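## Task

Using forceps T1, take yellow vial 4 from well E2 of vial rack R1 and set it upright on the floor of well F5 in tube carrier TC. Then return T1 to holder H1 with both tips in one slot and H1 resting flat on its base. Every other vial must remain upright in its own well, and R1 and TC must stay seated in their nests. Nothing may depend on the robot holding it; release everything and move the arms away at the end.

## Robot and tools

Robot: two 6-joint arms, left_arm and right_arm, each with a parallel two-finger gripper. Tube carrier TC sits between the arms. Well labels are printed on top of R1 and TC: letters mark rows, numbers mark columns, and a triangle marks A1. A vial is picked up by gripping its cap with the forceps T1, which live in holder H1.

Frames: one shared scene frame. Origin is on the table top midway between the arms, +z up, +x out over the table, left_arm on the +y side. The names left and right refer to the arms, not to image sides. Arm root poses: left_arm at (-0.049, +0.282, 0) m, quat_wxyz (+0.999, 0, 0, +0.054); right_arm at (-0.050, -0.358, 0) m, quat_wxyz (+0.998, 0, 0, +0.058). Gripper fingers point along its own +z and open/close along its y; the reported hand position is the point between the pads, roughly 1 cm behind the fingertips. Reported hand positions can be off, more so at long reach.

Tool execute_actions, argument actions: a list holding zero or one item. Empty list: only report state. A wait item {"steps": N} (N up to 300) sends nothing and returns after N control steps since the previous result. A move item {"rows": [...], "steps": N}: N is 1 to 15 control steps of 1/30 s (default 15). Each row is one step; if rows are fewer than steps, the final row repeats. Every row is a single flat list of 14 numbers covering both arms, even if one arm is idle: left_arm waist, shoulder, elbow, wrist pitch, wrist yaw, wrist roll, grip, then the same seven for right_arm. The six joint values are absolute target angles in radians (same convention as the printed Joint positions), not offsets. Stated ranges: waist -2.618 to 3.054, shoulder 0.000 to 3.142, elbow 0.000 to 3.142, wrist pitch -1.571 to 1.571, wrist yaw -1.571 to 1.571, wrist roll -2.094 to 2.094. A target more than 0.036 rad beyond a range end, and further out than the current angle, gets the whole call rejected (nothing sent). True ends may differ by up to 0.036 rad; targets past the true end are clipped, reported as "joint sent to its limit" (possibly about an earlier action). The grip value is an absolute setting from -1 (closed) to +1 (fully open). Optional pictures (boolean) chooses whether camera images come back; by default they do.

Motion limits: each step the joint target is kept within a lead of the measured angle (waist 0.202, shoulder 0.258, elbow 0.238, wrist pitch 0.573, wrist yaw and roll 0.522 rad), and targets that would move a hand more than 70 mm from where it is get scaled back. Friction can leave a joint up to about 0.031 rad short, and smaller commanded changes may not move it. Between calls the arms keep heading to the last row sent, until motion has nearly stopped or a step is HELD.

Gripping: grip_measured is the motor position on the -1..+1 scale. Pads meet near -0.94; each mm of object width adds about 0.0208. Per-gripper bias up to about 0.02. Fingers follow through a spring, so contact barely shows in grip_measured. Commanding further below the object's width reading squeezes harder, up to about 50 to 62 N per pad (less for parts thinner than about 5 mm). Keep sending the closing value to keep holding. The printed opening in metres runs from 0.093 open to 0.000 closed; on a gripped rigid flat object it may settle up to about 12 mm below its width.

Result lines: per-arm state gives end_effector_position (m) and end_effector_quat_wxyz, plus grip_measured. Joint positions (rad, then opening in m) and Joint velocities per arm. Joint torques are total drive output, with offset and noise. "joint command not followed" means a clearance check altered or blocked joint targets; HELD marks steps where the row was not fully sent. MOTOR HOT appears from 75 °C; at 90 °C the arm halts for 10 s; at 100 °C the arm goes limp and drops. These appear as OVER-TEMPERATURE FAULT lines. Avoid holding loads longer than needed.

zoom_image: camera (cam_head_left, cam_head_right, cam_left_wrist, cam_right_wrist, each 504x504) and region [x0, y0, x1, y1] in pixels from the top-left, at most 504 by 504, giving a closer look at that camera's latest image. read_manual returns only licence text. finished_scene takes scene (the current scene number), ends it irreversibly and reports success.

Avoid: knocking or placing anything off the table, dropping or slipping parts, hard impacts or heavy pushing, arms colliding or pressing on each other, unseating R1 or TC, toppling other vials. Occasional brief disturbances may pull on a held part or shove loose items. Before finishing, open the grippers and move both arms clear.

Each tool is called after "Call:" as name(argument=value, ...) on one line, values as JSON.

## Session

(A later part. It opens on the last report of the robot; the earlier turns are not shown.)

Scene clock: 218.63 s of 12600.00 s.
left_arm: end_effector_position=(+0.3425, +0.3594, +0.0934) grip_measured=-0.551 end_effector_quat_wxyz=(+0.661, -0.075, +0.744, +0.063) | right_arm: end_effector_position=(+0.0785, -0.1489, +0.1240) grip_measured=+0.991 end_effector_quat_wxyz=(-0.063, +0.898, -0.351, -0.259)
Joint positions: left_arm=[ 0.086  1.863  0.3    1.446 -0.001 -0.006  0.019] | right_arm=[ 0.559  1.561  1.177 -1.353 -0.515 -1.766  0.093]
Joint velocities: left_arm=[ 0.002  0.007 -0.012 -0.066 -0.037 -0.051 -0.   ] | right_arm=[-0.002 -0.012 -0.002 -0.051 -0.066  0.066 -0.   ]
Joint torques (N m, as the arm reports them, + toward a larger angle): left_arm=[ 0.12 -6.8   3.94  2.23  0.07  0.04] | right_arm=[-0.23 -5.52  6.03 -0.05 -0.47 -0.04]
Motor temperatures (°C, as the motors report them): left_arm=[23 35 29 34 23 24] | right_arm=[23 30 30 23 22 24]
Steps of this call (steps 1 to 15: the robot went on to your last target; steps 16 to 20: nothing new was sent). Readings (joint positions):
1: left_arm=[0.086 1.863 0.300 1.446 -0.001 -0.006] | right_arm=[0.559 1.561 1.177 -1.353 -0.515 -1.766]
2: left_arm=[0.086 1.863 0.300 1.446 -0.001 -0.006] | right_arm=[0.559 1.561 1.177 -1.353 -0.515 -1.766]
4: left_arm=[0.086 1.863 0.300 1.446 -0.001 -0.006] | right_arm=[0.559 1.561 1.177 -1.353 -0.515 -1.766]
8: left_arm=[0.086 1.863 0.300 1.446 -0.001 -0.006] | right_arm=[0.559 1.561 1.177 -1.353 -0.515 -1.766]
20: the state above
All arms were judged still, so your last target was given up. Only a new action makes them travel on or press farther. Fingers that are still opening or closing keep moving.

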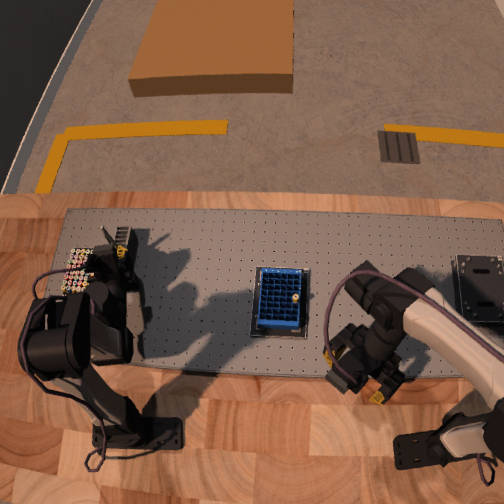

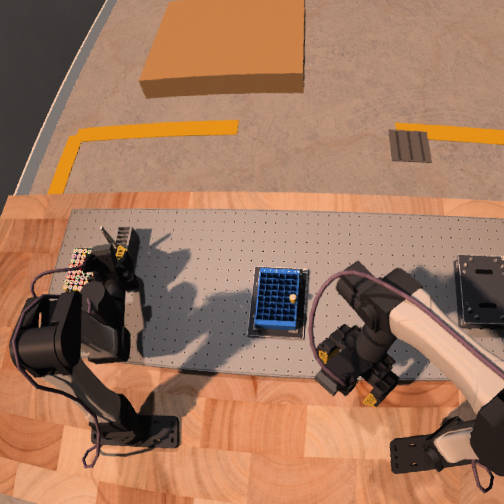

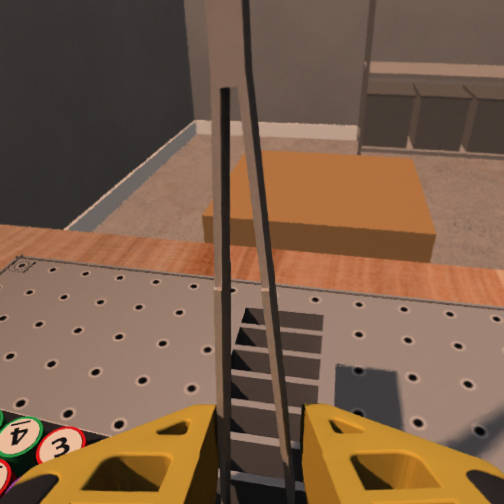

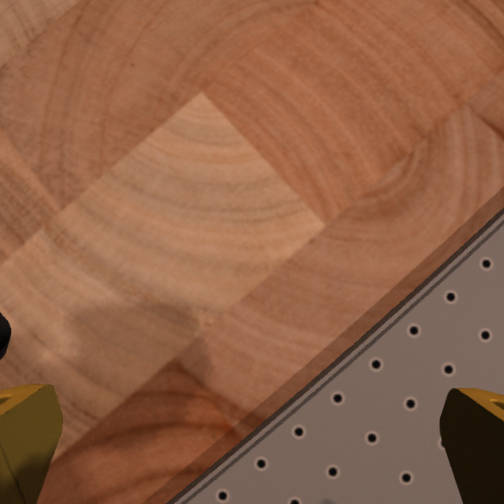

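Call:
execute_actions(actions=[{"rows": [[0.086,1.87,0.295,1.46,0,0,0.3,0.559,1.561,1.177,-1.353,-0.515,-1.766,1]], "steps": 10}], pictures=false)

Call:
execute_actions(actions=[{"rows": [[0.086,1.447,0.14,1.3,0,0,0.3,0.559,1.561,1.177,-1.353,-0.515,-1.766,1]], "steps": 15}], pictures=false)

Call:
execute_actions(actions=[{"rows": [[0.086,1.447,0.14,1.56,0,0,0.3,0.559,1.561,1.177,-1.353,-0.515,-1.766,1]], "steps": 12}], pictures=false)

Call:
execute_actions(actions=[{"rows": [[0.086,1.6,1.9,1.0,0,0,1,0.559,1.561,1.177,-1.353,-0.515,-1.766,1]], "steps": 15}], pictures=false)

Call:
execute_actions(actions=[{"steps": 20}], pictures=false)

Call:
execute_actions(actions=[{"rows": [[0.082,2.03,2.18,-1.56,0,0.19,1,0.559,1.561,1.177,-1.353,-0.515,-1.766,1]], "steps": 15}], pictures=false)

Call:
execute_actions(actions=[{"steps": 60}])

Scene clock: 231.20 s of 12600.00 s.
left_arm: end_effector_position=(+0.3425, +0.3594, +0.0934) grip_measured=+0.299 end_effector_quat_wxyz=(+0.661, -0.075, +0.744, +0.063) | right_arm: end_effector_position=(+0.0785, -0.1489, +0.1240) grip_measured=+0.991 end_effector_quat_wxyz=(-0.063, +0.898, -0.351, -0.259)
Joint positions: left_arm=[ 0.086  1.863  0.3    1.446 -0.001 -0.006  0.06 ] | right_arm=[ 0.559  1.561  1.177 -1.353 -0.515 -1.766  0.093]
Joint velocities: left_arm=[-0.007 -0.007 -0.027 -0.051  0.037 -0.007  0.001] | right_arm=[-0.012  0.012  0.012 -0.022 -0.037 -0.037  0.   ]
Joint torques (N m, as the arm reports them, + toward a larger angle): left_arm=[-0.49 -6.83  3.98  2.17  0.02  0.08] | right_arm=[-0.05 -5.48  5.97 -0.09 -0.43 -0.05]
Motor temperatures (°C, as the motors report them): left_arm=[23 34 29 35 23 24] | right_arm=[23 30 30 23 22 24]
Steps of this call (steps 1 to 90: nothing new was sent; then 9.23 s passed at rest; steps 91 to 100: all 10 steps of this action). Readings (joint positions):
91: left_arm=[0.086 1.863 0.300 1.446 -0.001 -0.006] | right_arm=[0.559 1.561 1.177 -1.353 -0.515 -1.766]
92: left_arm=[0.086 1.863 0.300 1.446 -0.001 -0.006] | right_arm=[0.559 1.561 1.177 -1.353 -0.515 -1.766]
94: left_arm=[0.086 1.863 0.300 1.446 -0.001 -0.006] | right_arm=[0.559 1.561 1.177 -1.353 -0.515 -1.766]
98: left_arm=[0.086 1.863 0.300 1.446 -0.001 -0.006] | right_arm=[0.559 1.561 1.177 -1.353 -0.515 -1.766]
100: the state above

Scene clock: 231.70 s of 12600.00 s.
left_arm: end_effector_position=(+0.2979, +0.3506, +0.1599) grip_measured=+0.299 end_effector_quat_wxyz=(+0.710, -0.070, +0.698, +0.068) | right_arm: end_effector_position=(+0.0785, -0.1489, +0.1240) grip_measured=+0.991 end_effector_quat_wxyz=(-0.063, +0.898, -0.351, -0.259)
Joint positions: left_arm=[ 0.086  1.445  0.148  1.314 -0.001 -0.006  0.06 ] | right_arm=[ 0.559  1.561  1.177 -1.353 -0.515 -1.766  0.093]
Joint velocities: left_arm=[ 0.002  0.002 -0.027 -0.007  0.037 -0.007 -0.001] | right_arm=[-0.007 -0.012  0.007 -0.037 -0.022 -0.051 -0.   ]
Joint torques (N m, as the arm reports them, + toward a larger angle): left_arm=[-0.56 -4.34  5.33  1.97  0.03  0.06] | right_arm=[-0.17 -5.55  6.15 -0.08 -0.43 -0.01]
Motor temperatures (°C, as the motors report them): left_arm=[23 34 29 35 23 24] | right_arm=[23 30 30 23 22 24]
Steps of this call (steps 1 to 15: all 15 steps of this action). Readings (joint positions):
1: left_arm=[0.086 1.827 0.281 1.414 -0.001 -0.006] | right_arm=[0.559 1.561 1.177 -1.353 -0.515 -1.766]
2: left_arm=[0.086 1.750 0.233 1.374 -0.001 -0.006] | right_arm=[0.559 1.561 1.177 -1.353 -0.515 -1.766]
4: left_arm=[0.086 1.576 0.160 1.335 -0.001 -0.006] | right_arm=[0.559 1.561 1.177 -1.353 -0.515 -1.766]
8: left_arm=[0.086 1.445 0.148 1.343 -0.001 -0.006] | right_arm=[0.559 1.561 1.177 -1.353 -0.515 -1.766]
15: the state above

Scene clock: 232.10 s of 12600.00 s.
left_arm: end_effector_position=(+0.2915, +0.3494, +0.2094) grip_measured=+0.299 end_effector_quat_wxyz=(+0.779, -0.063, +0.620, +0.074) | right_arm: end_effector_position=(+0.0785, -0.1489, +0.1240) grip_measured=+0.991 end_effector_quat_wxyz=(-0.063, +0.898, -0.351, -0.259)
Joint positions: left_arm=[ 0.086  1.447  0.145  1.527 -0.001 -0.006  0.06 ] | right_arm=[ 0.559  1.561  1.177 -1.353 -0.515 -1.766  0.093]
Joint velocities: left_arm=[-0.002 -0.002 -0.007  0.139 -0.022 -0.007  0.001] | right_arm=[-0.007 -0.027  0.007  0.022 -0.007  0.051 -0.001]
Joint torques (N m, as the arm reports them, + toward a larger angle): left_arm=[-0.4  -4.55  5.38  2.08  0.08  0.07] | right_arm=[ 0.03 -5.49  6.12 -0.06 -0.43 -0.04]
Motor temperatures (°C, as the motors report them): left_arm=[23 34 29 35 23 24] | right_arm=[23 30 30 23 22 24]
Steps of this call (steps 1 to 12: all 12 steps of this action). Readings (joint positions):
1: left_arm=[0.086 1.446 0.146 1.335 -0.001 -0.006] | right_arm=[0.559 1.561 1.177 -1.353 -0.515 -1.766]
2: left_arm=[0.086 1.447 0.145 1.370 -0.001 -0.006] | right_arm=[0.559 1.561 1.177 -1.353 -0.515 -1.766]
4: left_arm=[0.086 1.447 0.145 1.438 -0.001 -0.006] | right_arm=[0.559 1.561 1.177 -1.353 -0.515 -1.766]
8: left_arm=[0.086 1.447 0.145 1.504 -0.001 -0.006] | right_arm=[0.559 1.561 1.177 -1.353 -0.515 -1.766]
12: the state above

Scene clock: 232.60 s of 12600.00 s.
left_arm: end_effector_position=(+0.4302, +0.3767, +0.4307) grip_measured=+1.000 end_effector_quat_wxyz=(+0.860, -0.051, +0.501, +0.082) | right_arm: end_effector_position=(+0.0785, -0.1489, +0.1240) grip_measured=+0.991 end_effector_quat_wxyz=(-0.063, +0.898, -0.351, -0.259)
Joint positions: left_arm=[ 0.086  1.622  1.118  1.019 -0.001 -0.006  0.093] | right_arm=[ 0.559  1.561  1.177 -1.353 -0.515 -1.766  0.093]
Joint velocities: left_arm=[ 0.002  0.002  1.687 -0.066 -0.007 -0.037  0.   ] | right_arm=[-0.012 -0.007  0.002 -0.022 -0.051 -0.066 -0.   ]
Joint torques (N m, as the arm reports them, + toward a larger angle): left_arm=[ -0.65 -10.56   9.65   1.68   0.04   0.05] | right_arm=[-0.09 -5.59  6.01 -0.04 -0.37 -0.04]
Motor temperatures (°C, as the motors report them): left_arm=[23 34 29 35 23 24] | right_arm=[23 30 30 23 22 24]
Steps of this call (steps 1 to 15: all 15 steps of this action). Readings (joint positions):
1: left_arm=[0.086 1.458 0.171 1.486 -0.001 -0.006] | right_arm=[0.559 1.561 1.177 -1.353 -0.515 -1.766]
2: left_arm=[0.086 1.492 0.235 1.406 -0.001 -0.006] | right_arm=[0.559 1.561 1.177 -1.353 -0.515 -1.766]
4: left_arm=[0.086 1.571 0.394 1.245 -0.001 -0.006] | right_arm=[0.559 1.561 1.177 -1.353 -0.515 -1.766]
8: left_arm=[0.086 1.622 0.691 1.065 -0.001 -0.006] | right_arm=[0.559 1.561 1.177 -1.353 -0.515 -1.766]
15: the state above

Scene clock: 233.27 s of 12600.00 s.
left_arm: end_effector_position=(+0.2368, +0.3386, +0.7474) grip_measured=+1.000 end_effector_quat_wxyz=(+0.989, -0.012, +0.114, +0.094) | right_arm: end_effector_position=(+0.0785, -0.1489, +0.1240) grip_measured=+0.991 end_effector_quat_wxyz=(-0.063, +0.898, -0.351, -0.259)
Joint positions: left_arm=[ 0.086  1.578  1.898  1.022 -0.001 -0.006  0.093] | right_arm=[ 0.559  1.561  1.177 -1.353 -0.515 -1.766  0.093]
Joint velocities: left_arm=[ 0.007 -0.002  0.012 -0.037  0.022  0.037  0.   ] | right_arm=[-0.007  0.002 -0.002 -0.051 -0.037  0.037  0.001]
Joint torques (N m, as the arm reports them, + toward a larger angle): left_arm=[-0.57 -4.13  6.3  -0.09 -0.01  0.07] | right_arm=[ 0.01 -5.74  6.08 -0.09 -0.46 -0.05]
Motor temperatures (°C, as the motors report them): left_arm=[23 34 29 35 23 24] | right_arm=[23 30 30 23 22 24]
Steps of this call (steps 1 to 20: the robot went on to your last target). Readings (joint positions):
1: left_arm=[0.086 1.622 1.175 1.016 -0.001 -0.006] | right_arm=[0.559 1.561 1.177 -1.353 -0.515 -1.766]
2: left_arm=[0.086 1.622 1.231 1.014 -0.001 -0.006] | right_arm=[0.559 1.561 1.177 -1.353 -0.515 -1.766]
4: left_arm=[0.086 1.622 1.343 1.010 -0.001 -0.006] | right_arm=[0.559 1.561 1.177 -1.353 -0.515 -1.766]
8: left_arm=[0.086 1.622 1.563 1.006 -0.001 -0.006] | right_arm=[0.559 1.561 1.177 -1.353 -0.515 -1.766]
20: the state above

Scene clock: 233.77 s of 12600.00 s.
left_arm: end_effector_position=(+0.4703, +0.3846, +0.6190) grip_measured=+1.000 end_effector_quat_wxyz=(+0.892, -0.018, +0.431, +0.139) | right_arm: end_effector_position=(+0.0785, -0.1489, +0.1240) grip_measured=+0.991 end_effector_quat_wxyz=(-0.063, +0.898, -0.351, -0.259)
Joint positions: left_arm=[ 0.086  1.923  2.114  0.489 -0.001  0.114  0.093] | right_arm=[ 0.559  1.561  1.177 -1.353 -0.515 -1.766  0.093]
Joint velocities: left_arm=[ 0.007  0.603  0.139 -1.473  0.007  0.125  0.   ] | right_arm=[-0.002  0.012 -0.002 -0.007  0.007  0.007  0.   ]
Joint torques (N m, as the arm reports them, + toward a larger angle): left_arm=[ -0.71 -11.25   9.79   1.34   0.04   0.13] | right_arm=[ 0.06 -5.37  6.12 -0.04 -0.38 -0.04]
Motor temperatures (°C, as the motors report them): left_arm=[23 34 29 35 23 24] | right_arm=[23 30 30 23 22 24]
Steps of this call (steps 1 to 15: all 15 steps of this action). Readings (joint positions):
1: left_arm=[0.086 1.592 1.917 0.999 -0.001 0.006] | right_arm=[0.559 1.561 1.177 -1.353 -0.515 -1.766]
2: left_arm=[0.086 1.615 1.957 0.961 -0.001 0.020] | right_arm=[0.559 1.561 1.177 -1.353 -0.515 -1.766]
4: left_arm=[0.086 1.665 2.019 0.890 -0.001 0.042] | right_arm=[0.559 1.561 1.177 -1.353 -0.515 -1.766]
8: left_arm=[0.086 1.759 2.077 0.762 -0.001 0.073] | right_arm=[0.559 1.561 1.177 -1.353 -0.515 -1.766]
15: the state above

Scene clock: 235.77 s of 12600.00 s.
left_arm: end_effector_position=(+0.3533, +0.3616, +0.1974) grip_measured=+1.000 end_effector_quat_wxyz=(+0.069, -0.006, +0.997, +0.014) | right_arm: end_effector_position=(+0.0785, -0.1489, +0.1240) grip_measured=+0.991 end_effector_quat_wxyz=(-0.063, +0.898, -0.351, -0.259)
Joint positions: left_arm=[ 0.086  2.04   2.158 -1.548 -0.001  0.183  0.093] | right_arm=[ 0.559  1.561  1.177 -1.353 -0.515 -1.766  0.093]
Joint velocities: left_arm=[-0.007 -0.002 -0.012 -0.007  0.007  0.022  0.   ] | right_arm=[ 0.007 -0.002 -0.012  0.051  0.022 -0.066 -0.   ]
Joint torques (N m, as the arm reports them, + toward a larger angle): left_arm=[ -0.93 -12.83   9.16   0.51   0.05   0.08] | right_arm=[-0.21 -5.4   6.01 -0.1  -0.41 -0.03]
Motor temperatures (°C, as the motors report them): left_arm=[23 35 30 34 23 24] | right_arm=[23 30 30 23 22 24]
Steps of this call (steps 1 to 60: the robot went on to your last target). Readings (joint positions):
1: left_arm=[0.086 1.944 2.118 0.433 -0.001 0.121] | right_arm=[0.559 1.561 1.177 -1.353 -0.515 -1.766]
2: left_arm=[0.086 1.963 2.123 0.372 -0.001 0.127] | right_arm=[0.559 1.561 1.177 -1.353 -0.515 -1.766]
4: left_arm=[0.086 1.996 2.131 0.229 -0.001 0.139] | right_arm=[0.559 1.561 1.177 -1.353 -0.515 -1.766]
8: left_arm=[0.086 2.033 2.143 -0.131 -0.001 0.161] | right_arm=[0.559 1.561 1.177 -1.353 -0.515 -1.766]
60: the state above
All arms were judged still, so your last target was given up. Only a new action makes them travel on or press farther. Fingers that are still opening or closing keep moving.

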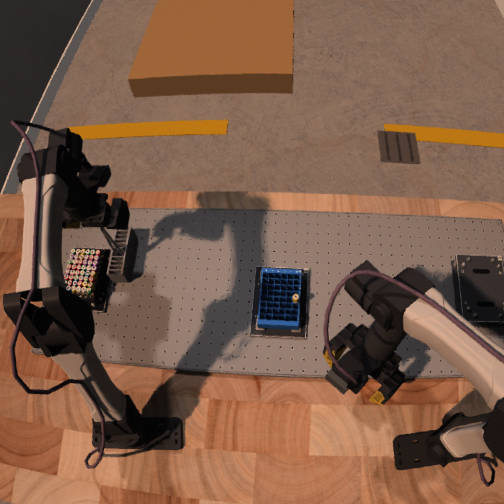

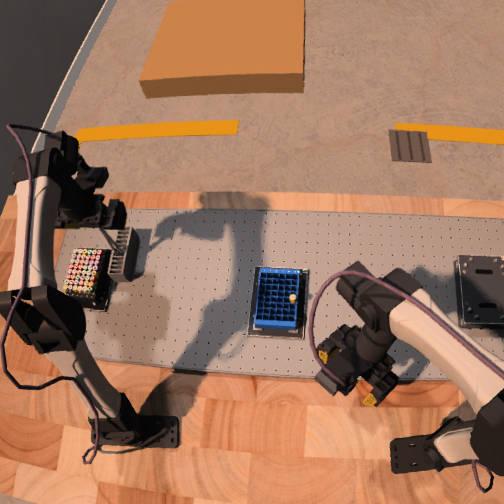

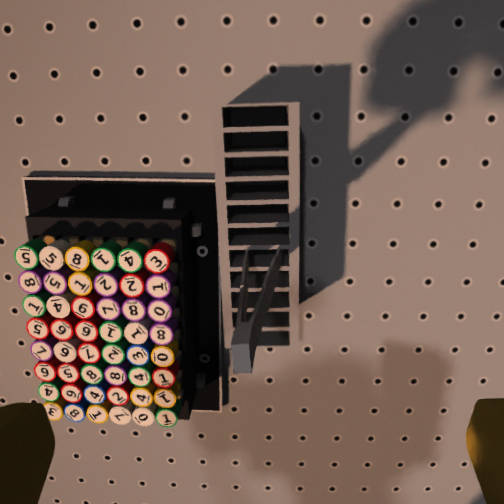

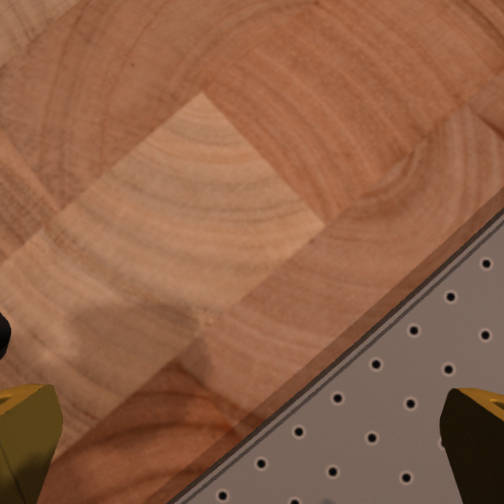

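Call:
execute_actions(actions=[{"rows": [[0.082,2.075,1.872,-1.34,0,0.19,1,0.559,1.561,1.177,-1.353,-0.515,-1.766,1]], "steps": 15}], pictures=false)

Call:
execute_actions(actions=[{"steps": 20}], pictures=false)

Call:
execute_actions(actions=[{"rows": [[0.082,2.075,1.872,-1.34,0,0.19,-0.8,0.559,1.561,1.177,-1.353,-0.515,-1.766,1]], "steps": 15}], pictures=false)

Call:
execute_actions(actions=[{"steps": 15}])

Scene clock: 239.67 s of 12600.00 s.
left_arm: end_effector_position=(+0.3442, +0.3598, +0.1037) grip_measured=+1.000 end_effector_quat_wxyz=(-0.007, -0.006, +1.000, -0.001) | right_arm: end_effector_position=(+0.0785, -0.1489, +0.1240) grip_measured=+0.991 end_effector_quat_wxyz=(-0.063, +0.898, -0.351, -0.259)
Joint positions: left_arm=[ 0.086  2.093  1.868 -1.36  -0.001  0.183  0.093] | right_arm=[ 0.559  1.561  1.177 -1.353 -0.515 -1.766  0.093]
Joint velocities: left_arm=[-0.002 -0.056  0.007  0.081 -0.037 -0.007  0.   ] | right_arm=[-0.012 -0.017  0.017 -0.007  0.051 -0.066 -0.   ]
Joint torques (N m, as the arm reports them, + toward a larger angle): left_arm=[ -0.88 -13.92   7.79   0.38   0.03   0.06] | right_arm=[-0.06 -5.57  5.89 -0.08 -0.41  0.01]
Motor temperatures (°C, as the motors report them): left_arm=[23 36 30 33 23 24] | right_arm=[23 30 30 23 22 24]
Steps of this call (steps 1 to 90: nothing new was sent; then 0.40 s passed at rest; steps 91 to 105: all 15 steps of this action). Readings (joint positions):
91: left_arm=[0.086 2.031 2.118 -1.512 -0.001 0.183] | right_arm=[0.559 1.561 1.177 -1.353 -0.515 -1.766]
92: left_arm=[0.086 2.019 2.055 -1.471 -0.001 0.183] | right_arm=[0.559 1.561 1.177 -1.353 -0.515 -1.766]
94: left_arm=[0.086 2.031 1.948 -1.430 -0.001 0.183] | right_arm=[0.559 1.561 1.177 -1.353 -0.515 -1.766]
98: left_arm=[0.086 2.103 1.872 -1.391 -0.001 0.183] | right_arm=[0.559 1.561 1.177 -1.353 -0.515 -1.766]
105: the state above

Scene clock: 240.33 s of 12600.00 s.
left_arm: end_effector_position=(+0.3457, +0.3601, +0.1044) grip_measured=+1.000 end_effector_quat_wxyz=(-0.003, -0.006, +1.000, -0.000) | right_arm: end_effector_position=(+0.0785, -0.1489, +0.1240) grip_measured=+0.991 end_effector_quat_wxyz=(-0.063, +0.898, -0.351, -0.259)
Joint positions: left_arm=[ 0.086  2.091  1.868 -1.354 -0.001  0.183  0.093] | right_arm=[ 0.559  1.561  1.177 -1.353 -0.515 -1.766  0.093]
Joint velocities: left_arm=[ 0.002  0.002  0.012 -0.051 -0.081 -0.037  0.   ] | right_arm=[ 0.002 -0.017  0.007  0.022  0.022 -0.007  0.   ]
Joint torques (N m, as the arm reports them, + toward a larger angle): left_arm=[ -0.97 -14.06   7.81   0.44   0.08   0.07] | right_arm=[-0.23 -5.56  6.18 -0.09 -0.41 -0.04]
Motor temperatures (°C, as the motors report them): left_arm=[23 36 30 33 23 24] | right_arm=[23 30 30 23 22 24]
Steps of this call (steps 1 to 15: the robot went on to your last target; steps 16 to 20: nothing new was sent). Readings (joint positions):
1: left_arm=[0.086 2.092 1.868 -1.359 -0.001 0.183] | right_arm=[0.559 1.561 1.177 -1.353 -0.515 -1.766]
2: left_arm=[0.086 2.091 1.868 -1.358 -0.001 0.183] | right_arm=[0.559 1.561 1.177 -1.353 -0.515 -1.766]
4: left_arm=[0.086 2.091 1.868 -1.356 -0.001 0.183] | right_arm=[0.559 1.561 1.177 -1.353 -0.515 -1.766]
8: left_arm=[0.086 2.091 1.868 -1.355 -0.001 0.183] | right_arm=[0.559 1.561 1.177 -1.353 -0.515 -1.766]
20: the state above
All arms were judged still, so your last target was given up. Only a new action makes them travel on or press farther. Fingers that are still opening or closing keep moving.

Scene clock: 240.83 s of 12600.00 s.
left_arm: end_effector_position=(+0.3457, +0.3601, +0.1044) grip_measured=-0.798 end_effector_quat_wxyz=(-0.003, -0.006, +1.000, -0.000) | right_arm: end_effector_position=(+0.0785, -0.1489, +0.1240) grip_measured=+0.991 end_effector_quat_wxyz=(-0.063, +0.898, -0.351, -0.259)
Joint positions: left_arm=[ 0.086  2.091  1.868 -1.354 -0.001  0.183  0.007] | right_arm=[ 0.559  1.561  1.177 -1.353 -0.515 -1.766  0.093]
Joint velocities: left_arm=[ 0.007  0.007 -0.012  0.022  0.007 -0.095 -0.   ] | right_arm=[ 0.002 -0.007 -0.012 -0.007 -0.081 -0.007 -0.002]
Joint torques (N m, as the arm reports them, + toward a larger angle): left_arm=[ -0.79 -14.16   7.86   0.43   0.06   0.09] | right_arm=[-0.01 -5.6   6.01 -0.09 -0.35 -0.07]
Motor temperatures (°C, as the motors report them): left_arm=[23 36 30 33 23 24] | right_arm=[23 30 30 23 22 24]
Steps of this call (steps 1 to 15: all 15 steps of this action). Readings (joint positions):
1: left_arm=[0.086 2.091 1.868 -1.354 -0.001 0.183] | right_arm=[0.559 1.561 1.177 -1.353 -0.515 -1.766]
2: left_arm=[0.086 2.091 1.868 -1.354 -0.001 0.183] | right_arm=[0.559 1.561 1.177 -1.353 -0.515 -1.766]
4: left_arm=[0.086 2.091 1.868 -1.354 -0.001 0.183] | right_arm=[0.559 1.561 1.177 -1.353 -0.515 -1.766]
8: left_arm=[0.086 2.091 1.868 -1.354 -0.001 0.183] | right_arm=[0.559 1.561 1.177 -1.353 -0.515 -1.766]
15: the state above

Scene clock: 241.33 s of 12600.00 s.
left_arm: end_effector_position=(+0.3457, +0.3601, +0.1044) grip_measured=-0.798 end_effector_quat_wxyz=(-0.003, -0.006, +1.000, -0.000) | right_arm: end_effector_position=(+0.0785, -0.1489, +0.1240) grip_measured=+0.991 end_effector_quat_wxyz=(-0.063, +0.898, -0.351, -0.259)
Joint positions: left_arm=[ 0.086  2.091  1.868 -1.354 -0.001  0.183  0.007] | right_arm=[ 0.559  1.561  1.177 -1.353 -0.515 -1.766  0.093]
Joint velocities: left_arm=[-0.027  0.002  0.012  0.022 -0.037 -0.022 -0.001] | right_arm=[ 0.002  0.002  0.012  0.007  0.007 -0.066 -0.   ]
Joint torques (N m, as the arm reports them, + toward a larger angle): left_arm=[ -1.04 -14.21   7.72   0.46   0.07   0.09] | right_arm=[-0.27 -5.44  5.79 -0.07 -0.37 -0.07]
Motor temperatures (°C, as the motors report them): left_arm=[23 37 30 33 23 24] | right_arm=[23 30 30 23 22 24]
Steps of this call (steps 1 to 15: the robot went on to your last target). Readings (joint positions):
1: left_arm=[0.086 2.091 1.868 -1.354 -0.001 0.183] | right_arm=[0.559 1.561 1.177 -1.353 -0.515 -1.766]
2: left_arm=[0.086 2.091 1.868 -1.354 -0.001 0.183] | right_arm=[0.559 1.561 1.177 -1.353 -0.515 -1.766]
4: left_arm=[0.086 2.091 1.868 -1.354 -0.001 0.183] | right_arm=[0.559 1.561 1.177 -1.353 -0.515 -1.766]
8: left_arm=[0.086 2.091 1.868 -1.354 -0.001 0.183] | right_arm=[0.559 1.561 1.177 -1.353 -0.515 -1.766]
15: the state above
All arms were judged still, so your last target was given up. Only a new action makes them travel on or press farther. Fingers that are still opening or closing keep moving.

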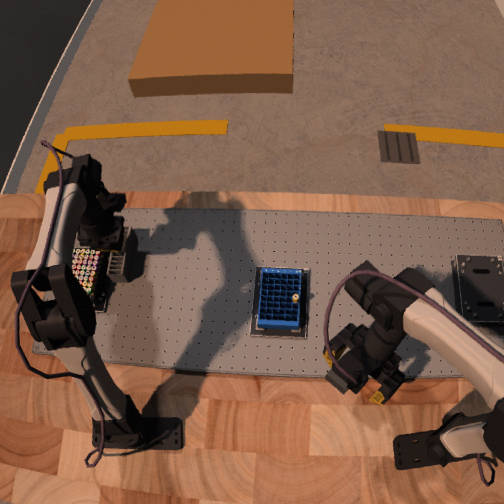

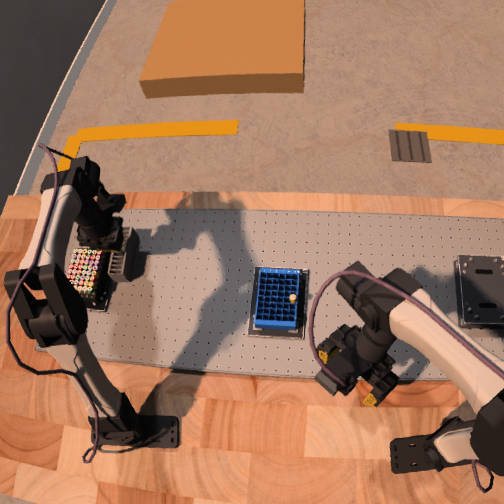

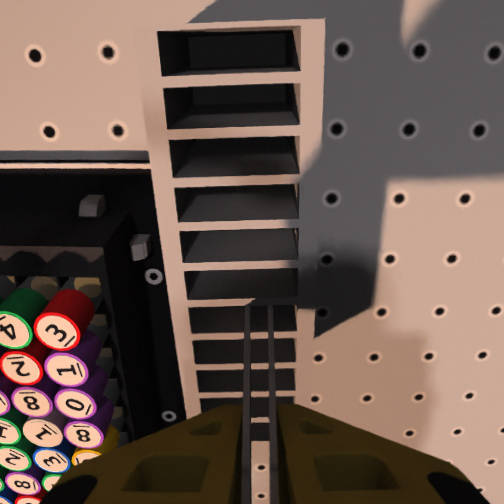

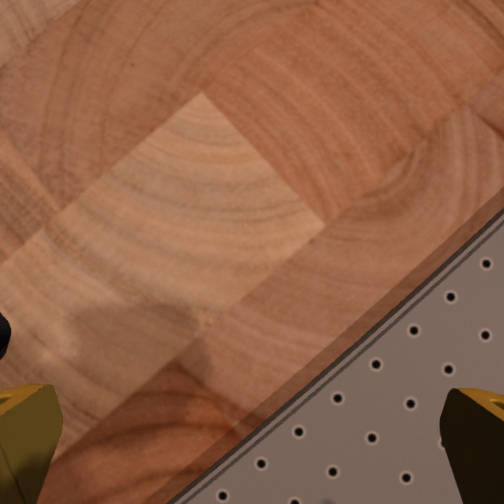

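Call:
execute_actions(actions=[{"rows": [[0.082,2.085,1.92,-1.40,0,0.19,-0.8,0.559,1.561,1.177,-1.353,-0.515,-1.766,1],[0.082,2.085,1.92,-1.40,0,0.19,-0.8,0.559,1.561,1.177,-1.353,-0.515,-1.766,1],[0.082,2.085,1.92,-1.40,0,0.19,-0.8,0.559,1.561,1.177,-1.353,-0.515,-1.766,1],[0.082,2.085,1.92,-1.40,0,0.19,-0.8,0.559,1.561,1.177,-1.353,-0.515,-1.766,1],[0.082,2.085,1.92,-1.40,0,0.19,-0.8,0.559,1.561,1.177,-1.353,-0.515,-1.766,1],[0.082,2.09,1.99,-1.46,0,0.19,-0.8,0.559,1.561,1.177,-1.353,-0.515,-1.766,1],[0.082,2.09,1.99,-1.46,0,0.19,-0.8,0.559,1.561,1.177,-1.353,-0.515,-1.766,1],[0.082,2.09,1.99,-1.46,0,0.19,-0.8,0.559,1.561,1.177,-1.353,-0.515,-1.766,1],[0.082,2.09,1.99,-1.46,0,0.19,-0.8,0.559,1.561,1.177,-1.353,-0.515,-1.766,1],[0.082,2.09,1.99,-1.46,0,0.19,-0.8,0.559,1.561,1.177,-1.353,-0.515,-1.766,1],[0.082,2.095,2.05,-1.51,0,0.19,-0.8,0.559,1.561,1.177,-1.353,-0.515,-1.766,1]], "steps": 15}], pictures=false)

Call:
execute_actions(actions=[{"rows": [[0.082,2.06,2.05,-1.52,0,0.19,-0.8,0.559,1.561,1.177,-1.353,-0.515,-1.766,1],[0.082,2.06,2.05,-1.52,0,0.19,-0.8,0.559,1.561,1.177,-1.353,-0.515,-1.766,1],[0.082,2.06,2.05,-1.52,0,0.19,-0.8,0.559,1.561,1.177,-1.353,-0.515,-1.766,1],[0.082,2.06,2.05,-1.52,0,0.19,-0.8,0.559,1.561,1.177,-1.353,-0.515,-1.766,1],[0.082,2.06,2.05,-1.52,0,0.19,-0.8,0.559,1.561,1.177,-1.353,-0.515,-1.766,1],[0.082,2.025,2.05,-1.52,0,0.19,-0.8,0.559,1.561,1.177,-1.353,-0.515,-1.766,1],[0.082,2.025,2.05,-1.52,0,0.19,-0.8,0.559,1.561,1.177,-1.353,-0.515,-1.766,1],[0.082,2.025,2.05,-1.52,0,0.19,-0.8,0.559,1.561,1.177,-1.353,-0.515,-1.766,1],[0.082,2.025,2.05,-1.52,0,0.19,-0.8,0.559,1.561,1.177,-1.353,-0.515,-1.766,1],[0.082,2.025,2.05,-1.52,0,0.19,-0.8,0.559,1.561,1.177,-1.353,-0.515,-1.766,1],[0.082,1.99,2.05,-1.52,0,0.19,-0.8,0.559,1.561,1.177,-1.353,-0.515,-1.766,1]], "steps": 15}], pictures=false)

Call:
execute_actions(actions=[{"steps": 20}])

Scene clock: 251.43 s of 12600.00 s.
left_arm: end_effector_position=(+0.3527, +0.3614, +0.1407) grip_measured=-0.798 end_effector_quat_wxyz=(+0.013, -0.006, +1.000, +0.003) | right_arm: end_effector_position=(+0.0785, -0.1489, +0.1240) grip_measured=+0.991 end_effector_quat_wxyz=(-0.063, +0.898, -0.351, -0.259)
Joint positions: left_arm=[ 0.086  2.102  2.029 -1.471 -0.001  0.183  0.007] | right_arm=[ 0.559  1.561  1.177 -1.353 -0.515 -1.766  0.093]
Joint velocities: left_arm=[-0.017  0.002  0.129 -0.081 -0.022 -0.081 -0.   ] | right_arm=[-0.007  0.002 -0.032 -0.051 -0.022 -0.081 -0.   ]
Joint torques (N m, as the arm reports them, + toward a larger angle): left_arm=[ -0.98 -13.34   8.55   0.14   0.04   0.06] | right_arm=[-0.14 -5.57  5.99 -0.11 -0.42 -0.03]
Motor temperatures (°C, as the motors report them): left_arm=[23 39 31 31 23 24] | right_arm=[23 31 30 23 22 24]
Steps of this call (steps 1 to 90: nothing new was sent; then 6.60 s passed at rest; steps 91 to 105: all 15 steps of this action). Readings (joint positions):
91: left_arm=[0.086 2.092 1.872 -1.359 -0.001 0.183] | right_arm=[0.559 1.561 1.177 -1.353 -0.515 -1.766]
92: left_arm=[0.086 2.092 1.880 -1.366 -0.001 0.183] | right_arm=[0.559 1.561 1.177 -1.353 -0.515 -1.766]
94: left_arm=[0.086 2.092 1.893 -1.374 -0.001 0.183] | right_arm=[0.559 1.561 1.177 -1.353 -0.515 -1.766]
98: left_arm=[0.086 2.100 1.946 -1.412 -0.001 0.183] | right_arm=[0.559 1.561 1.177 -1.353 -0.515 -1.766]
105: the state above

Scene clock: 251.93 s of 12600.00 s.
left_arm: end_effector_position=(+0.3402, +0.3590, +0.1769) grip_measured=-0.798 end_effector_quat_wxyz=(+0.043, -0.006, +0.999, +0.009) | right_arm: end_effector_position=(+0.0785, -0.1489, +0.1240) grip_measured=+0.991 end_effector_quat_wxyz=(-0.063, +0.898, -0.351, -0.259)
Joint positions: left_arm=[ 0.086  2.007  2.03  -1.506 -0.001  0.183  0.007] | right_arm=[ 0.559  1.561  1.177 -1.353 -0.515 -1.766  0.093]
Joint velocities: left_arm=[ 0.017 -0.164 -0.007  0.007  0.022  0.022  0.001] | right_arm=[-0.017  0.002 -0.007 -0.007  0.007  0.007 -0.   ]
Joint torques (N m, as the arm reports them, + toward a larger angle): left_arm=[ -0.87 -12.53   9.09   0.41   0.06   0.06] | right_arm=[-0.25 -5.37  6.25 -0.06 -0.44  0.  ]
Motor temperatures (°C, as the motors report them): left_arm=[23 40 31 31 23 24] | right_arm=[23 31 30 23 22 24]
Steps of this call (steps 1 to 15: all 15 steps of this action). Readings (joint positions):
1: left_arm=[0.086 2.100 2.030 -1.475 -0.001 0.183] | right_arm=[0.559 1.561 1.177 -1.353 -0.515 -1.766]
2: left_arm=[0.086 2.097 2.030 -1.480 -0.001 0.183] | right_arm=[0.559 1.561 1.177 -1.353 -0.515 -1.766]
4: left_arm=[0.086 2.088 2.030 -1.491 -0.001 0.183] | right_arm=[0.559 1.561 1.177 -1.353 -0.515 -1.766]
8: left_arm=[0.086 2.062 2.030 -1.500 -0.001 0.183] | right_arm=[0.559 1.561 1.177 -1.353 -0.515 -1.766]
15: the state above

Scene clock: 252.60 s of 12600.00 s.
left_arm: end_effector_position=(+0.3393, +0.3588, +0.1794) grip_measured=-0.798 end_effector_quat_wxyz=(+0.045, -0.006, +0.999, +0.009) | right_arm: end_effector_position=(+0.0785, -0.1489, +0.1240) grip_measured=+0.991 end_effector_quat_wxyz=(-0.063, +0.898, -0.351, -0.259)
Joint positions: left_arm=[ 0.086  2.     2.03  -1.508 -0.001  0.183  0.007] | right_arm=[ 0.559  1.561  1.177 -1.353 -0.515 -1.766  0.093]
Joint velocities: left_arm=[ 0.002 -0.022 -0.007  0.037  0.022  0.007  0.   ] | right_arm=[ 0.007 -0.012 -0.037 -0.022  0.037 -0.022  0.001]
Joint torques (N m, as the arm reports them, + toward a larger angle): left_arm=[ -0.73 -12.64   8.98   0.4    0.07   0.1 ] | right_arm=[ 0.02 -5.55  5.96 -0.01 -0.38 -0.07]
Motor temperatures (°C, as the motors report them): left_arm=[23 40 31 31 23 24] | right_arm=[23 31 30 23 22 24]
Steps of this call (steps 1 to 15: the robot went on to your last target; steps 16 to 20: nothing new was sent). Readings (joint positions):
1: left_arm=[0.086 2.003 2.030 -1.507 -0.001 0.183] | right_arm=[0.559 1.561 1.177 -1.353 -0.515 -1.766]
2: left_arm=[0.086 2.001 2.030 -1.508 -0.001 0.183] | right_arm=[0.559 1.561 1.177 -1.353 -0.515 -1.766]
4: left_arm=[0.086 2.000 2.030 -1.508 -0.001 0.183] | right_arm=[0.559 1.561 1.177 -1.353 -0.515 -1.766]
8: left_arm=[0.086 2.000 2.030 -1.508 -0.001 0.183] | right_arm=[0.559 1.561 1.177 -1.353 -0.515 -1.766]
20: the state above
All arms were judged still, so your last target was given up. Only a new action makes them travel on or press farther. Fingers that are still opening or closing keep moving.

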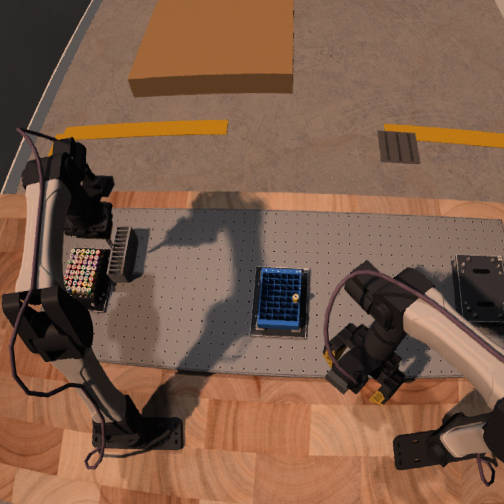

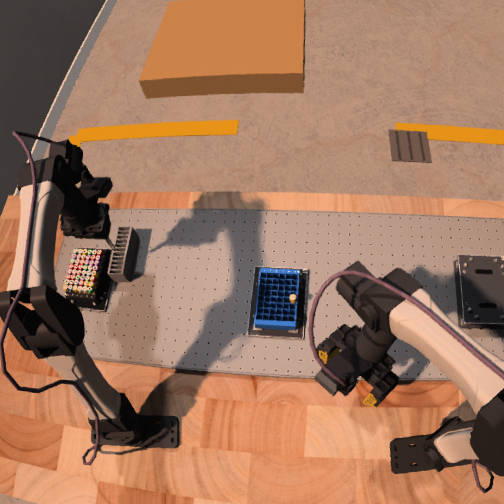

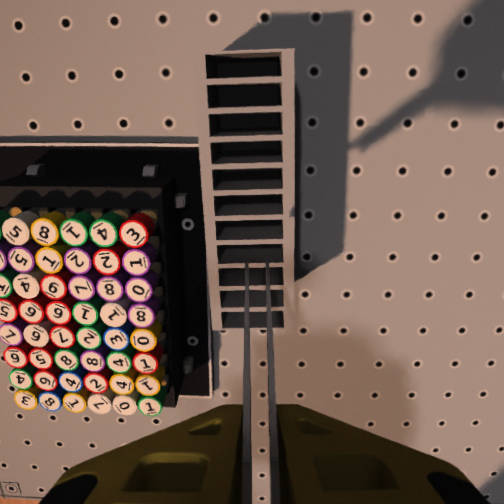

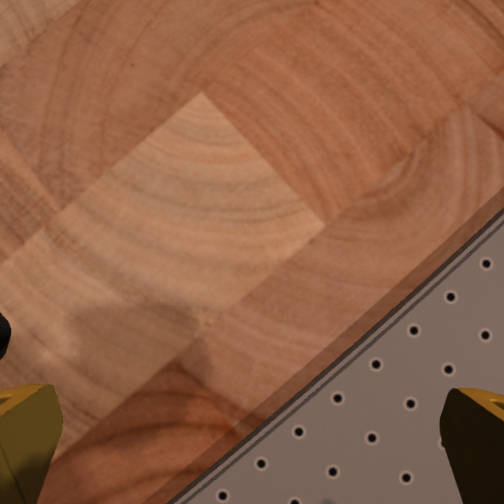

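Call:
execute_actions(actions=[{"rows": [[0.14,1.97,2.0,-1.53,0,0.25,-0.8,0.559,1.561,1.177,-1.353,-0.515,-1.766,1],[0.14,1.97,2.0,-1.53,0,0.25,-0.8,0.559,1.561,1.177,-1.353,-0.515,-1.766,1],[0.14,1.97,2.0,-1.53,0,0.25,-0.8,0.559,1.561,1.177,-1.353,-0.515,-1.766,1],[0.14,1.97,2.0,-1.53,0,0.25,-0.8,0.559,1.561,1.177,-1.353,-0.515,-1.766,1],[0.2,1.95,1.97,-1.545,0,0.31,-0.8,0.559,1.561,1.177,-1.353,-0.515,-1.766,1],[0.2,1.95,1.97,-1.545,0,0.31,-0.8,0.559,1.561,1.177,-1.353,-0.515,-1.766,1],[0.2,1.95,1.97,-1.545,0,0.31,-0.8,0.559,1.561,1.177,-1.353,-0.515,-1.766,1],[0.2,1.95,1.97,-1.545,0,0.31,-0.8,0.559,1.561,1.177,-1.353,-0.515,-1.766,1],[0.26,1.92,1.94,-1.56,0,0.37,-0.8,0.559,1.561,1.177,-1.353,-0.515,-1.766,1],[0.26,1.92,1.94,-1.56,0,0.37,-0.8,0.559,1.561,1.177,-1.353,-0.515,-1.766,1],[0.26,1.92,1.94,-1.56,0,0.37,-0.8,0.559,1.561,1.177,-1.353,-0.515,-1.766,1],[0.26,1.92,1.94,-1.56,0,0.37,-0.8,0.559,1.561,1.177,-1.353,-0.515,-1.766,1],[0.321,1.90,1.905,-1.571,0,0.435,-0.8,0.559,1.561,1.177,-1.353,-0.515,-1.766,1]], "steps": 15}], pictures=false)

Call:
execute_actions(actions=[{"steps": 30}])

Scene clock: 265.73 s of 12600.00 s.
left_arm: end_effector_position=(+0.2854, +0.4250, +0.1803) grip_measured=-0.798 end_effector_quat_wxyz=(+0.014, -0.016, +1.000, +0.005) | right_arm: end_effector_position=(+0.0785, -0.1489, +0.1240) grip_measured=+0.991 end_effector_quat_wxyz=(-0.063, +0.898, -0.351, -0.259)
Joint positions: left_arm=[ 0.297  1.924  1.929 -1.546  0.003  0.372  0.007] | right_arm=[ 0.559  1.561  1.177 -1.353 -0.515 -1.766  0.093]
Joint velocities: left_arm=[ 0.457 -0.173 -0.183 -0.139 -0.007  0.315  0.   ] | right_arm=[-0.007  0.002 -0.002 -0.007 -0.022 -0.022 -0.   ]
Joint torques (N m, as the arm reports them, + toward a larger angle): left_arm=[ -0.73 -11.99   6.21   0.33   0.06   0.12] | right_arm=[-0.14 -5.54  6.02 -0.08 -0.35 -0.02]
Motor temperatures (°C, as the motors report them): left_arm=[23 41 32 30 23 24] | right_arm=[23 31 30 23 22 24]
joint sent to its limit (left arm) — the command would take joint 4 (wrist pitch) past its lower limit, so that joint was sent only as far as its limit.
Steps of this call (steps 1 to 90: nothing new was sent; then 9.63 s passed at rest; steps 91 to 105: all 15 steps of this action). Readings (joint positions):
91: left_arm=[0.090 1.999 2.028 -1.509 0.001 0.193] | right_arm=[0.559 1.561 1.177 -1.353 -0.515 -1.766]
92: left_arm=[0.098 1.997 2.023 -1.510 0.002 0.203] | right_arm=[0.559 1.561 1.177 -1.353 -0.515 -1.766]
94: left_arm=[0.121 1.993 2.017 -1.515 0.002 0.218] | right_arm=[0.559 1.561 1.177 -1.353 -0.515 -1.766]
98: left_arm=[0.187 1.975 1.987 -1.527 0.002 0.267] | right_arm=[0.559 1.561 1.177 -1.353 -0.515 -1.766]
105: the state above

Scene clock: 266.73 s of 12600.00 s.
left_arm: end_effector_position=(+0.2786, +0.4324, +0.1802) grip_measured=-0.798 end_effector_quat_wxyz=(+0.010, -0.001, +1.000, +0.005) | right_arm: end_effector_position=(+0.0785, -0.1489, +0.1240) grip_measured=+0.991 end_effector_quat_wxyz=(-0.063, +0.898, -0.351, -0.259)
Joint positions: left_arm=[ 0.322  1.917  1.92  -1.551 -0.     0.428  0.007] | right_arm=[ 0.559  1.561  1.177 -1.353 -0.515 -1.766  0.093]
Joint velocities: left_arm=[ 0.002 -0.002 -0.002 -0.051 -0.022  0.022 -0.001] | right_arm=[-0.002  0.007  0.017  0.007  0.007 -0.007 -0.001]
Joint torques (N m, as the arm reports them, + toward a larger angle): left_arm=[ -0.59 -12.36   5.92   0.29   0.03   0.09] | right_arm=[-0.08 -5.33  5.83 -0.11 -0.44  0.03]
Motor temperatures (°C, as the motors report them): left_arm=[23 41 32 30 23 24] | right_arm=[23 31 30 23 22 24]
joint sent to its limit (left arm) — the command would take joint 4 (wrist pitch) past its lower limit, so that joint was sent only as far as its limit.
Steps of this call (steps 1 to 30: the robot went on to your last target). Readings (joint positions):
1: left_arm=[0.310 1.920 1.925 -1.549 0.001 0.384] | right_arm=[0.559 1.561 1.177 -1.353 -0.515 -1.766]
2: left_arm=[0.318 1.918 1.923 -1.551 0.000 0.392] | right_arm=[0.559 1.561 1.177 -1.353 -0.515 -1.766]
4: left_arm=[0.322 1.917 1.922 -1.551 -0.000 0.405] | right_arm=[0.559 1.561 1.177 -1.353 -0.515 -1.766]
8: left_arm=[0.322 1.917 1.920 -1.551 -0.000 0.419] | right_arm=[0.559 1.561 1.177 -1.353 -0.515 -1.766]
30: the state above
All arms were judged still, so your last target was given up. Only a new action makes them travel on or press farther. Fingers that are still opening or closing keep moving.

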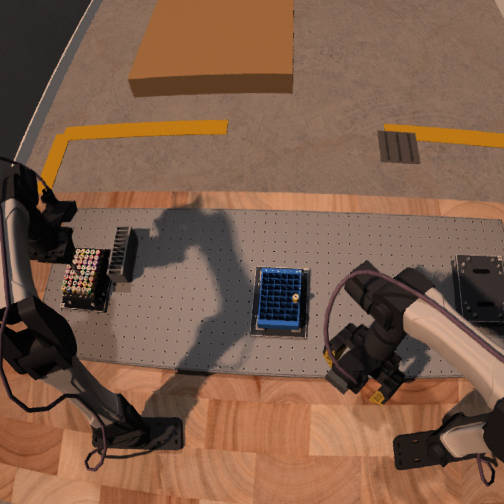

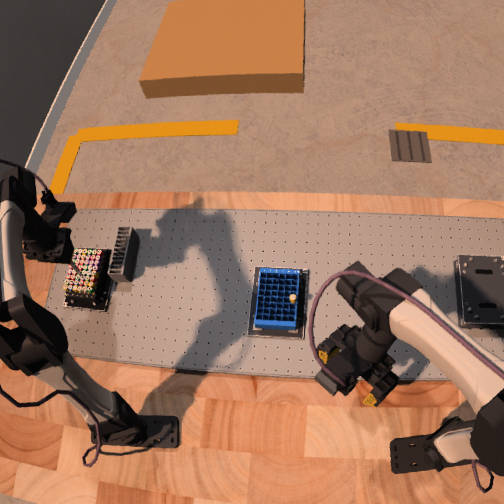

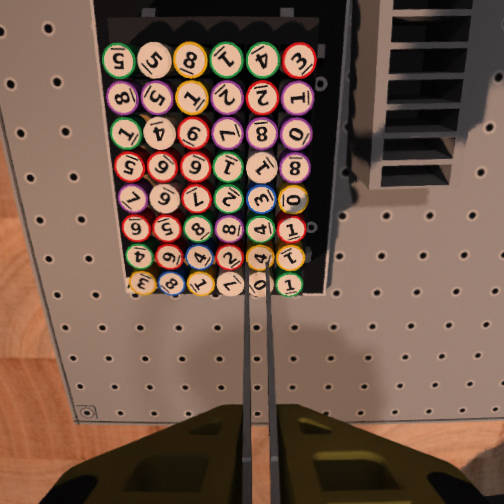

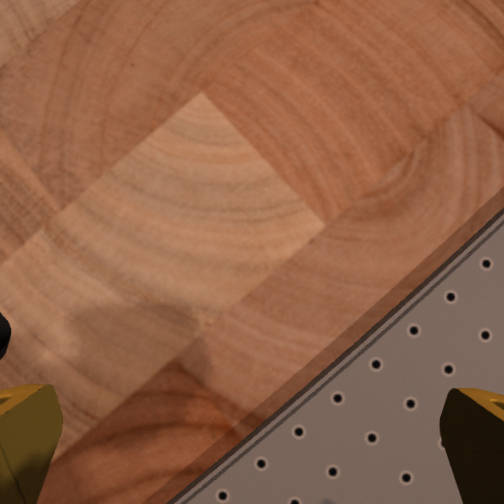

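Call:
execute_actions(actions=[{"rows": [[0.334,1.868,1.80,-1.505,0,0.445,-0.74,0.559,1.561,1.177,-1.353,-0.515,-1.766,1]], "steps": 15}], pictures=false)

Call:
execute_actions(actions=[{"steps": 25}])

Scene clock: 271.60 s of 12600.00 s.
left_arm: end_effector_position=(+0.2648, +0.4261, +0.1638) grip_measured=-0.741 end_effector_quat_wxyz=(-0.011, +0.004, +1.000, -0.005) | right_arm: end_effector_position=(+0.0785, -0.1489, +0.1240) grip_measured=+0.991 end_effector_quat_wxyz=(-0.063, +0.898, -0.351, -0.259)
Joint positions: left_arm=[ 0.322  1.886  1.811 -1.52  -0.     0.438  0.01 ] | right_arm=[ 0.559  1.561  1.177 -1.353 -0.515 -1.766  0.093]
Joint velocities: left_arm=[-0.007  0.002 -0.012 -0.022 -0.051  0.051 -0.001] | right_arm=[ 0.002 -0.007 -0.032 -0.007  0.022 -0.037  0.   ]
Joint torques (N m, as the arm reports them, + toward a larger angle): left_arm=[  0.34 -12.14   6.35   0.39   0.05   0.09] | right_arm=[-0.29 -5.75  6.01 -0.09 -0.4  -0.04]
Motor temperatures (°C, as the motors report them): left_arm=[23 42 31 30 23 24] | right_arm=[23 31 30 23 22 24]
Steps of this call (steps 1 to 90: nothing new was sent; then 1.37 s passed at rest; steps 91 to 105: all 15 steps of this action). Readings (joint positions):
91: left_arm=[0.322 1.908 1.900 -1.536 -0.000 0.429] | right_arm=[0.559 1.561 1.177 -1.353 -0.515 -1.766]
92: left_arm=[0.322 1.895 1.867 -1.525 -0.000 0.431] | right_arm=[0.559 1.561 1.177 -1.353 -0.515 -1.766]
94: left_arm=[0.322 1.886 1.827 -1.526 -0.000 0.434] | right_arm=[0.559 1.561 1.177 -1.353 -0.515 -1.766]
98: left_arm=[0.322 1.886 1.811 -1.524 -0.000 0.437] | right_arm=[0.559 1.561 1.177 -1.353 -0.515 -1.766]
105: the state above

Scene clock: 272.43 s of 12600.00 s.
left_arm: end_effector_position=(+0.2650, +0.4262, +0.1638) grip_measured=-0.741 end_effector_quat_wxyz=(-0.010, +0.004, +1.000, -0.005) | right_arm: end_effector_position=(+0.0785, -0.1489, +0.1240) grip_measured=+0.991 end_effector_quat_wxyz=(-0.063, +0.898, -0.351, -0.259)
Joint positions: left_arm=[ 0.322  1.886  1.811 -1.519 -0.     0.438  0.01 ] | right_arm=[ 0.559  1.561  1.177 -1.353 -0.515 -1.766  0.093]
Joint velocities: left_arm=[ 0.022  0.002  0.007 -0.022 -0.007 -0.066 -0.   ] | right_arm=[-0.007  0.007 -0.017  0.022 -0.037 -0.051  0.001]
Joint torques (N m, as the arm reports them, + toward a larger angle): left_arm=[  0.42 -12.02   6.26   0.42   0.03   0.08] | right_arm=[-0.07 -5.52  5.99 -0.13 -0.39 -0.05]
Motor temperatures (°C, as the motors report them): left_arm=[23 42 31 30 23 24] | right_arm=[23 31 30 23 22 24]
Steps of this call (steps 1 to 15: the robot went on to your last target; steps 16 to 25: nothing new was sent). Readings (joint positions):
1: left_arm=[0.322 1.886 1.811 -1.519 -0.000 0.438] | right_arm=[0.559 1.561 1.177 -1.353 -0.515 -1.766]
2: left_arm=[0.322 1.886 1.811 -1.519 -0.000 0.438] | right_arm=[0.559 1.561 1.177 -1.353 -0.515 -1.766]
4: left_arm=[0.322 1.886 1.811 -1.519 -0.000 0.438] | right_arm=[0.559 1.561 1.177 -1.353 -0.515 -1.766]
8: left_arm=[0.322 1.886 1.811 -1.519 -0.000 0.438] | right_arm=[0.559 1.561 1.177 -1.353 -0.515 -1.766]
25: the state above
All arms were judged still, so your last target was given up. Only a new action makes them travel on or press farther. Fingers that are still opening or closing keep moving.

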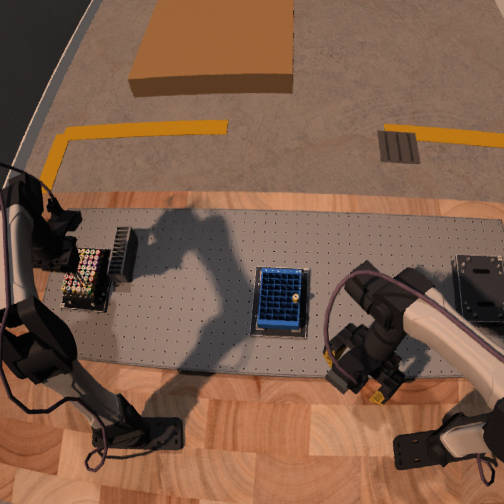

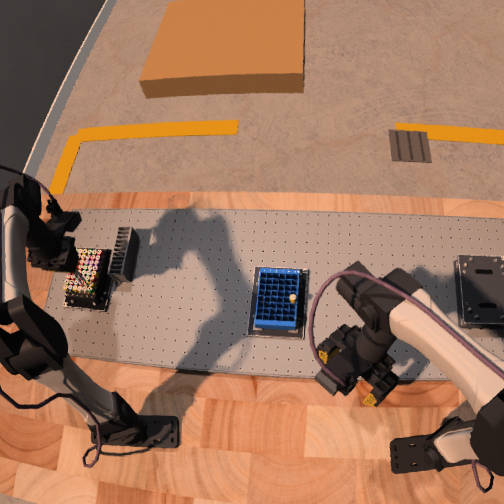

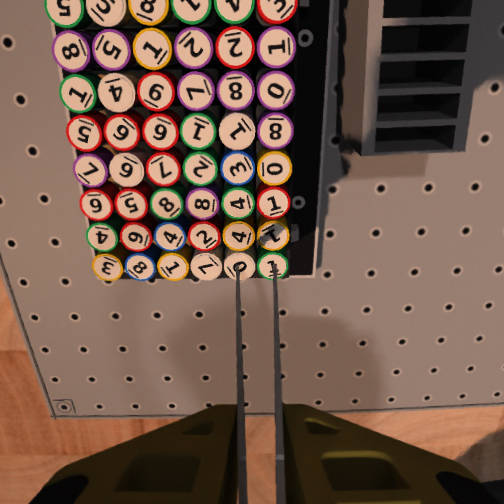

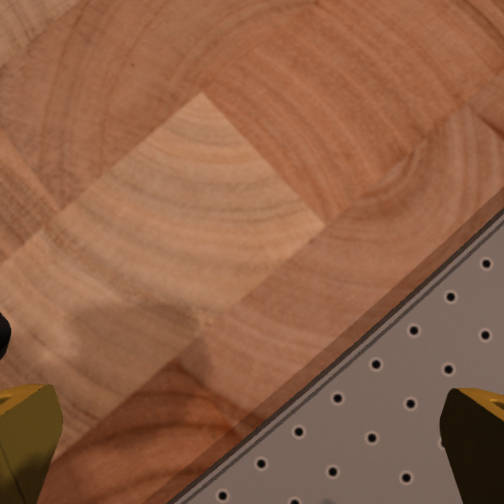

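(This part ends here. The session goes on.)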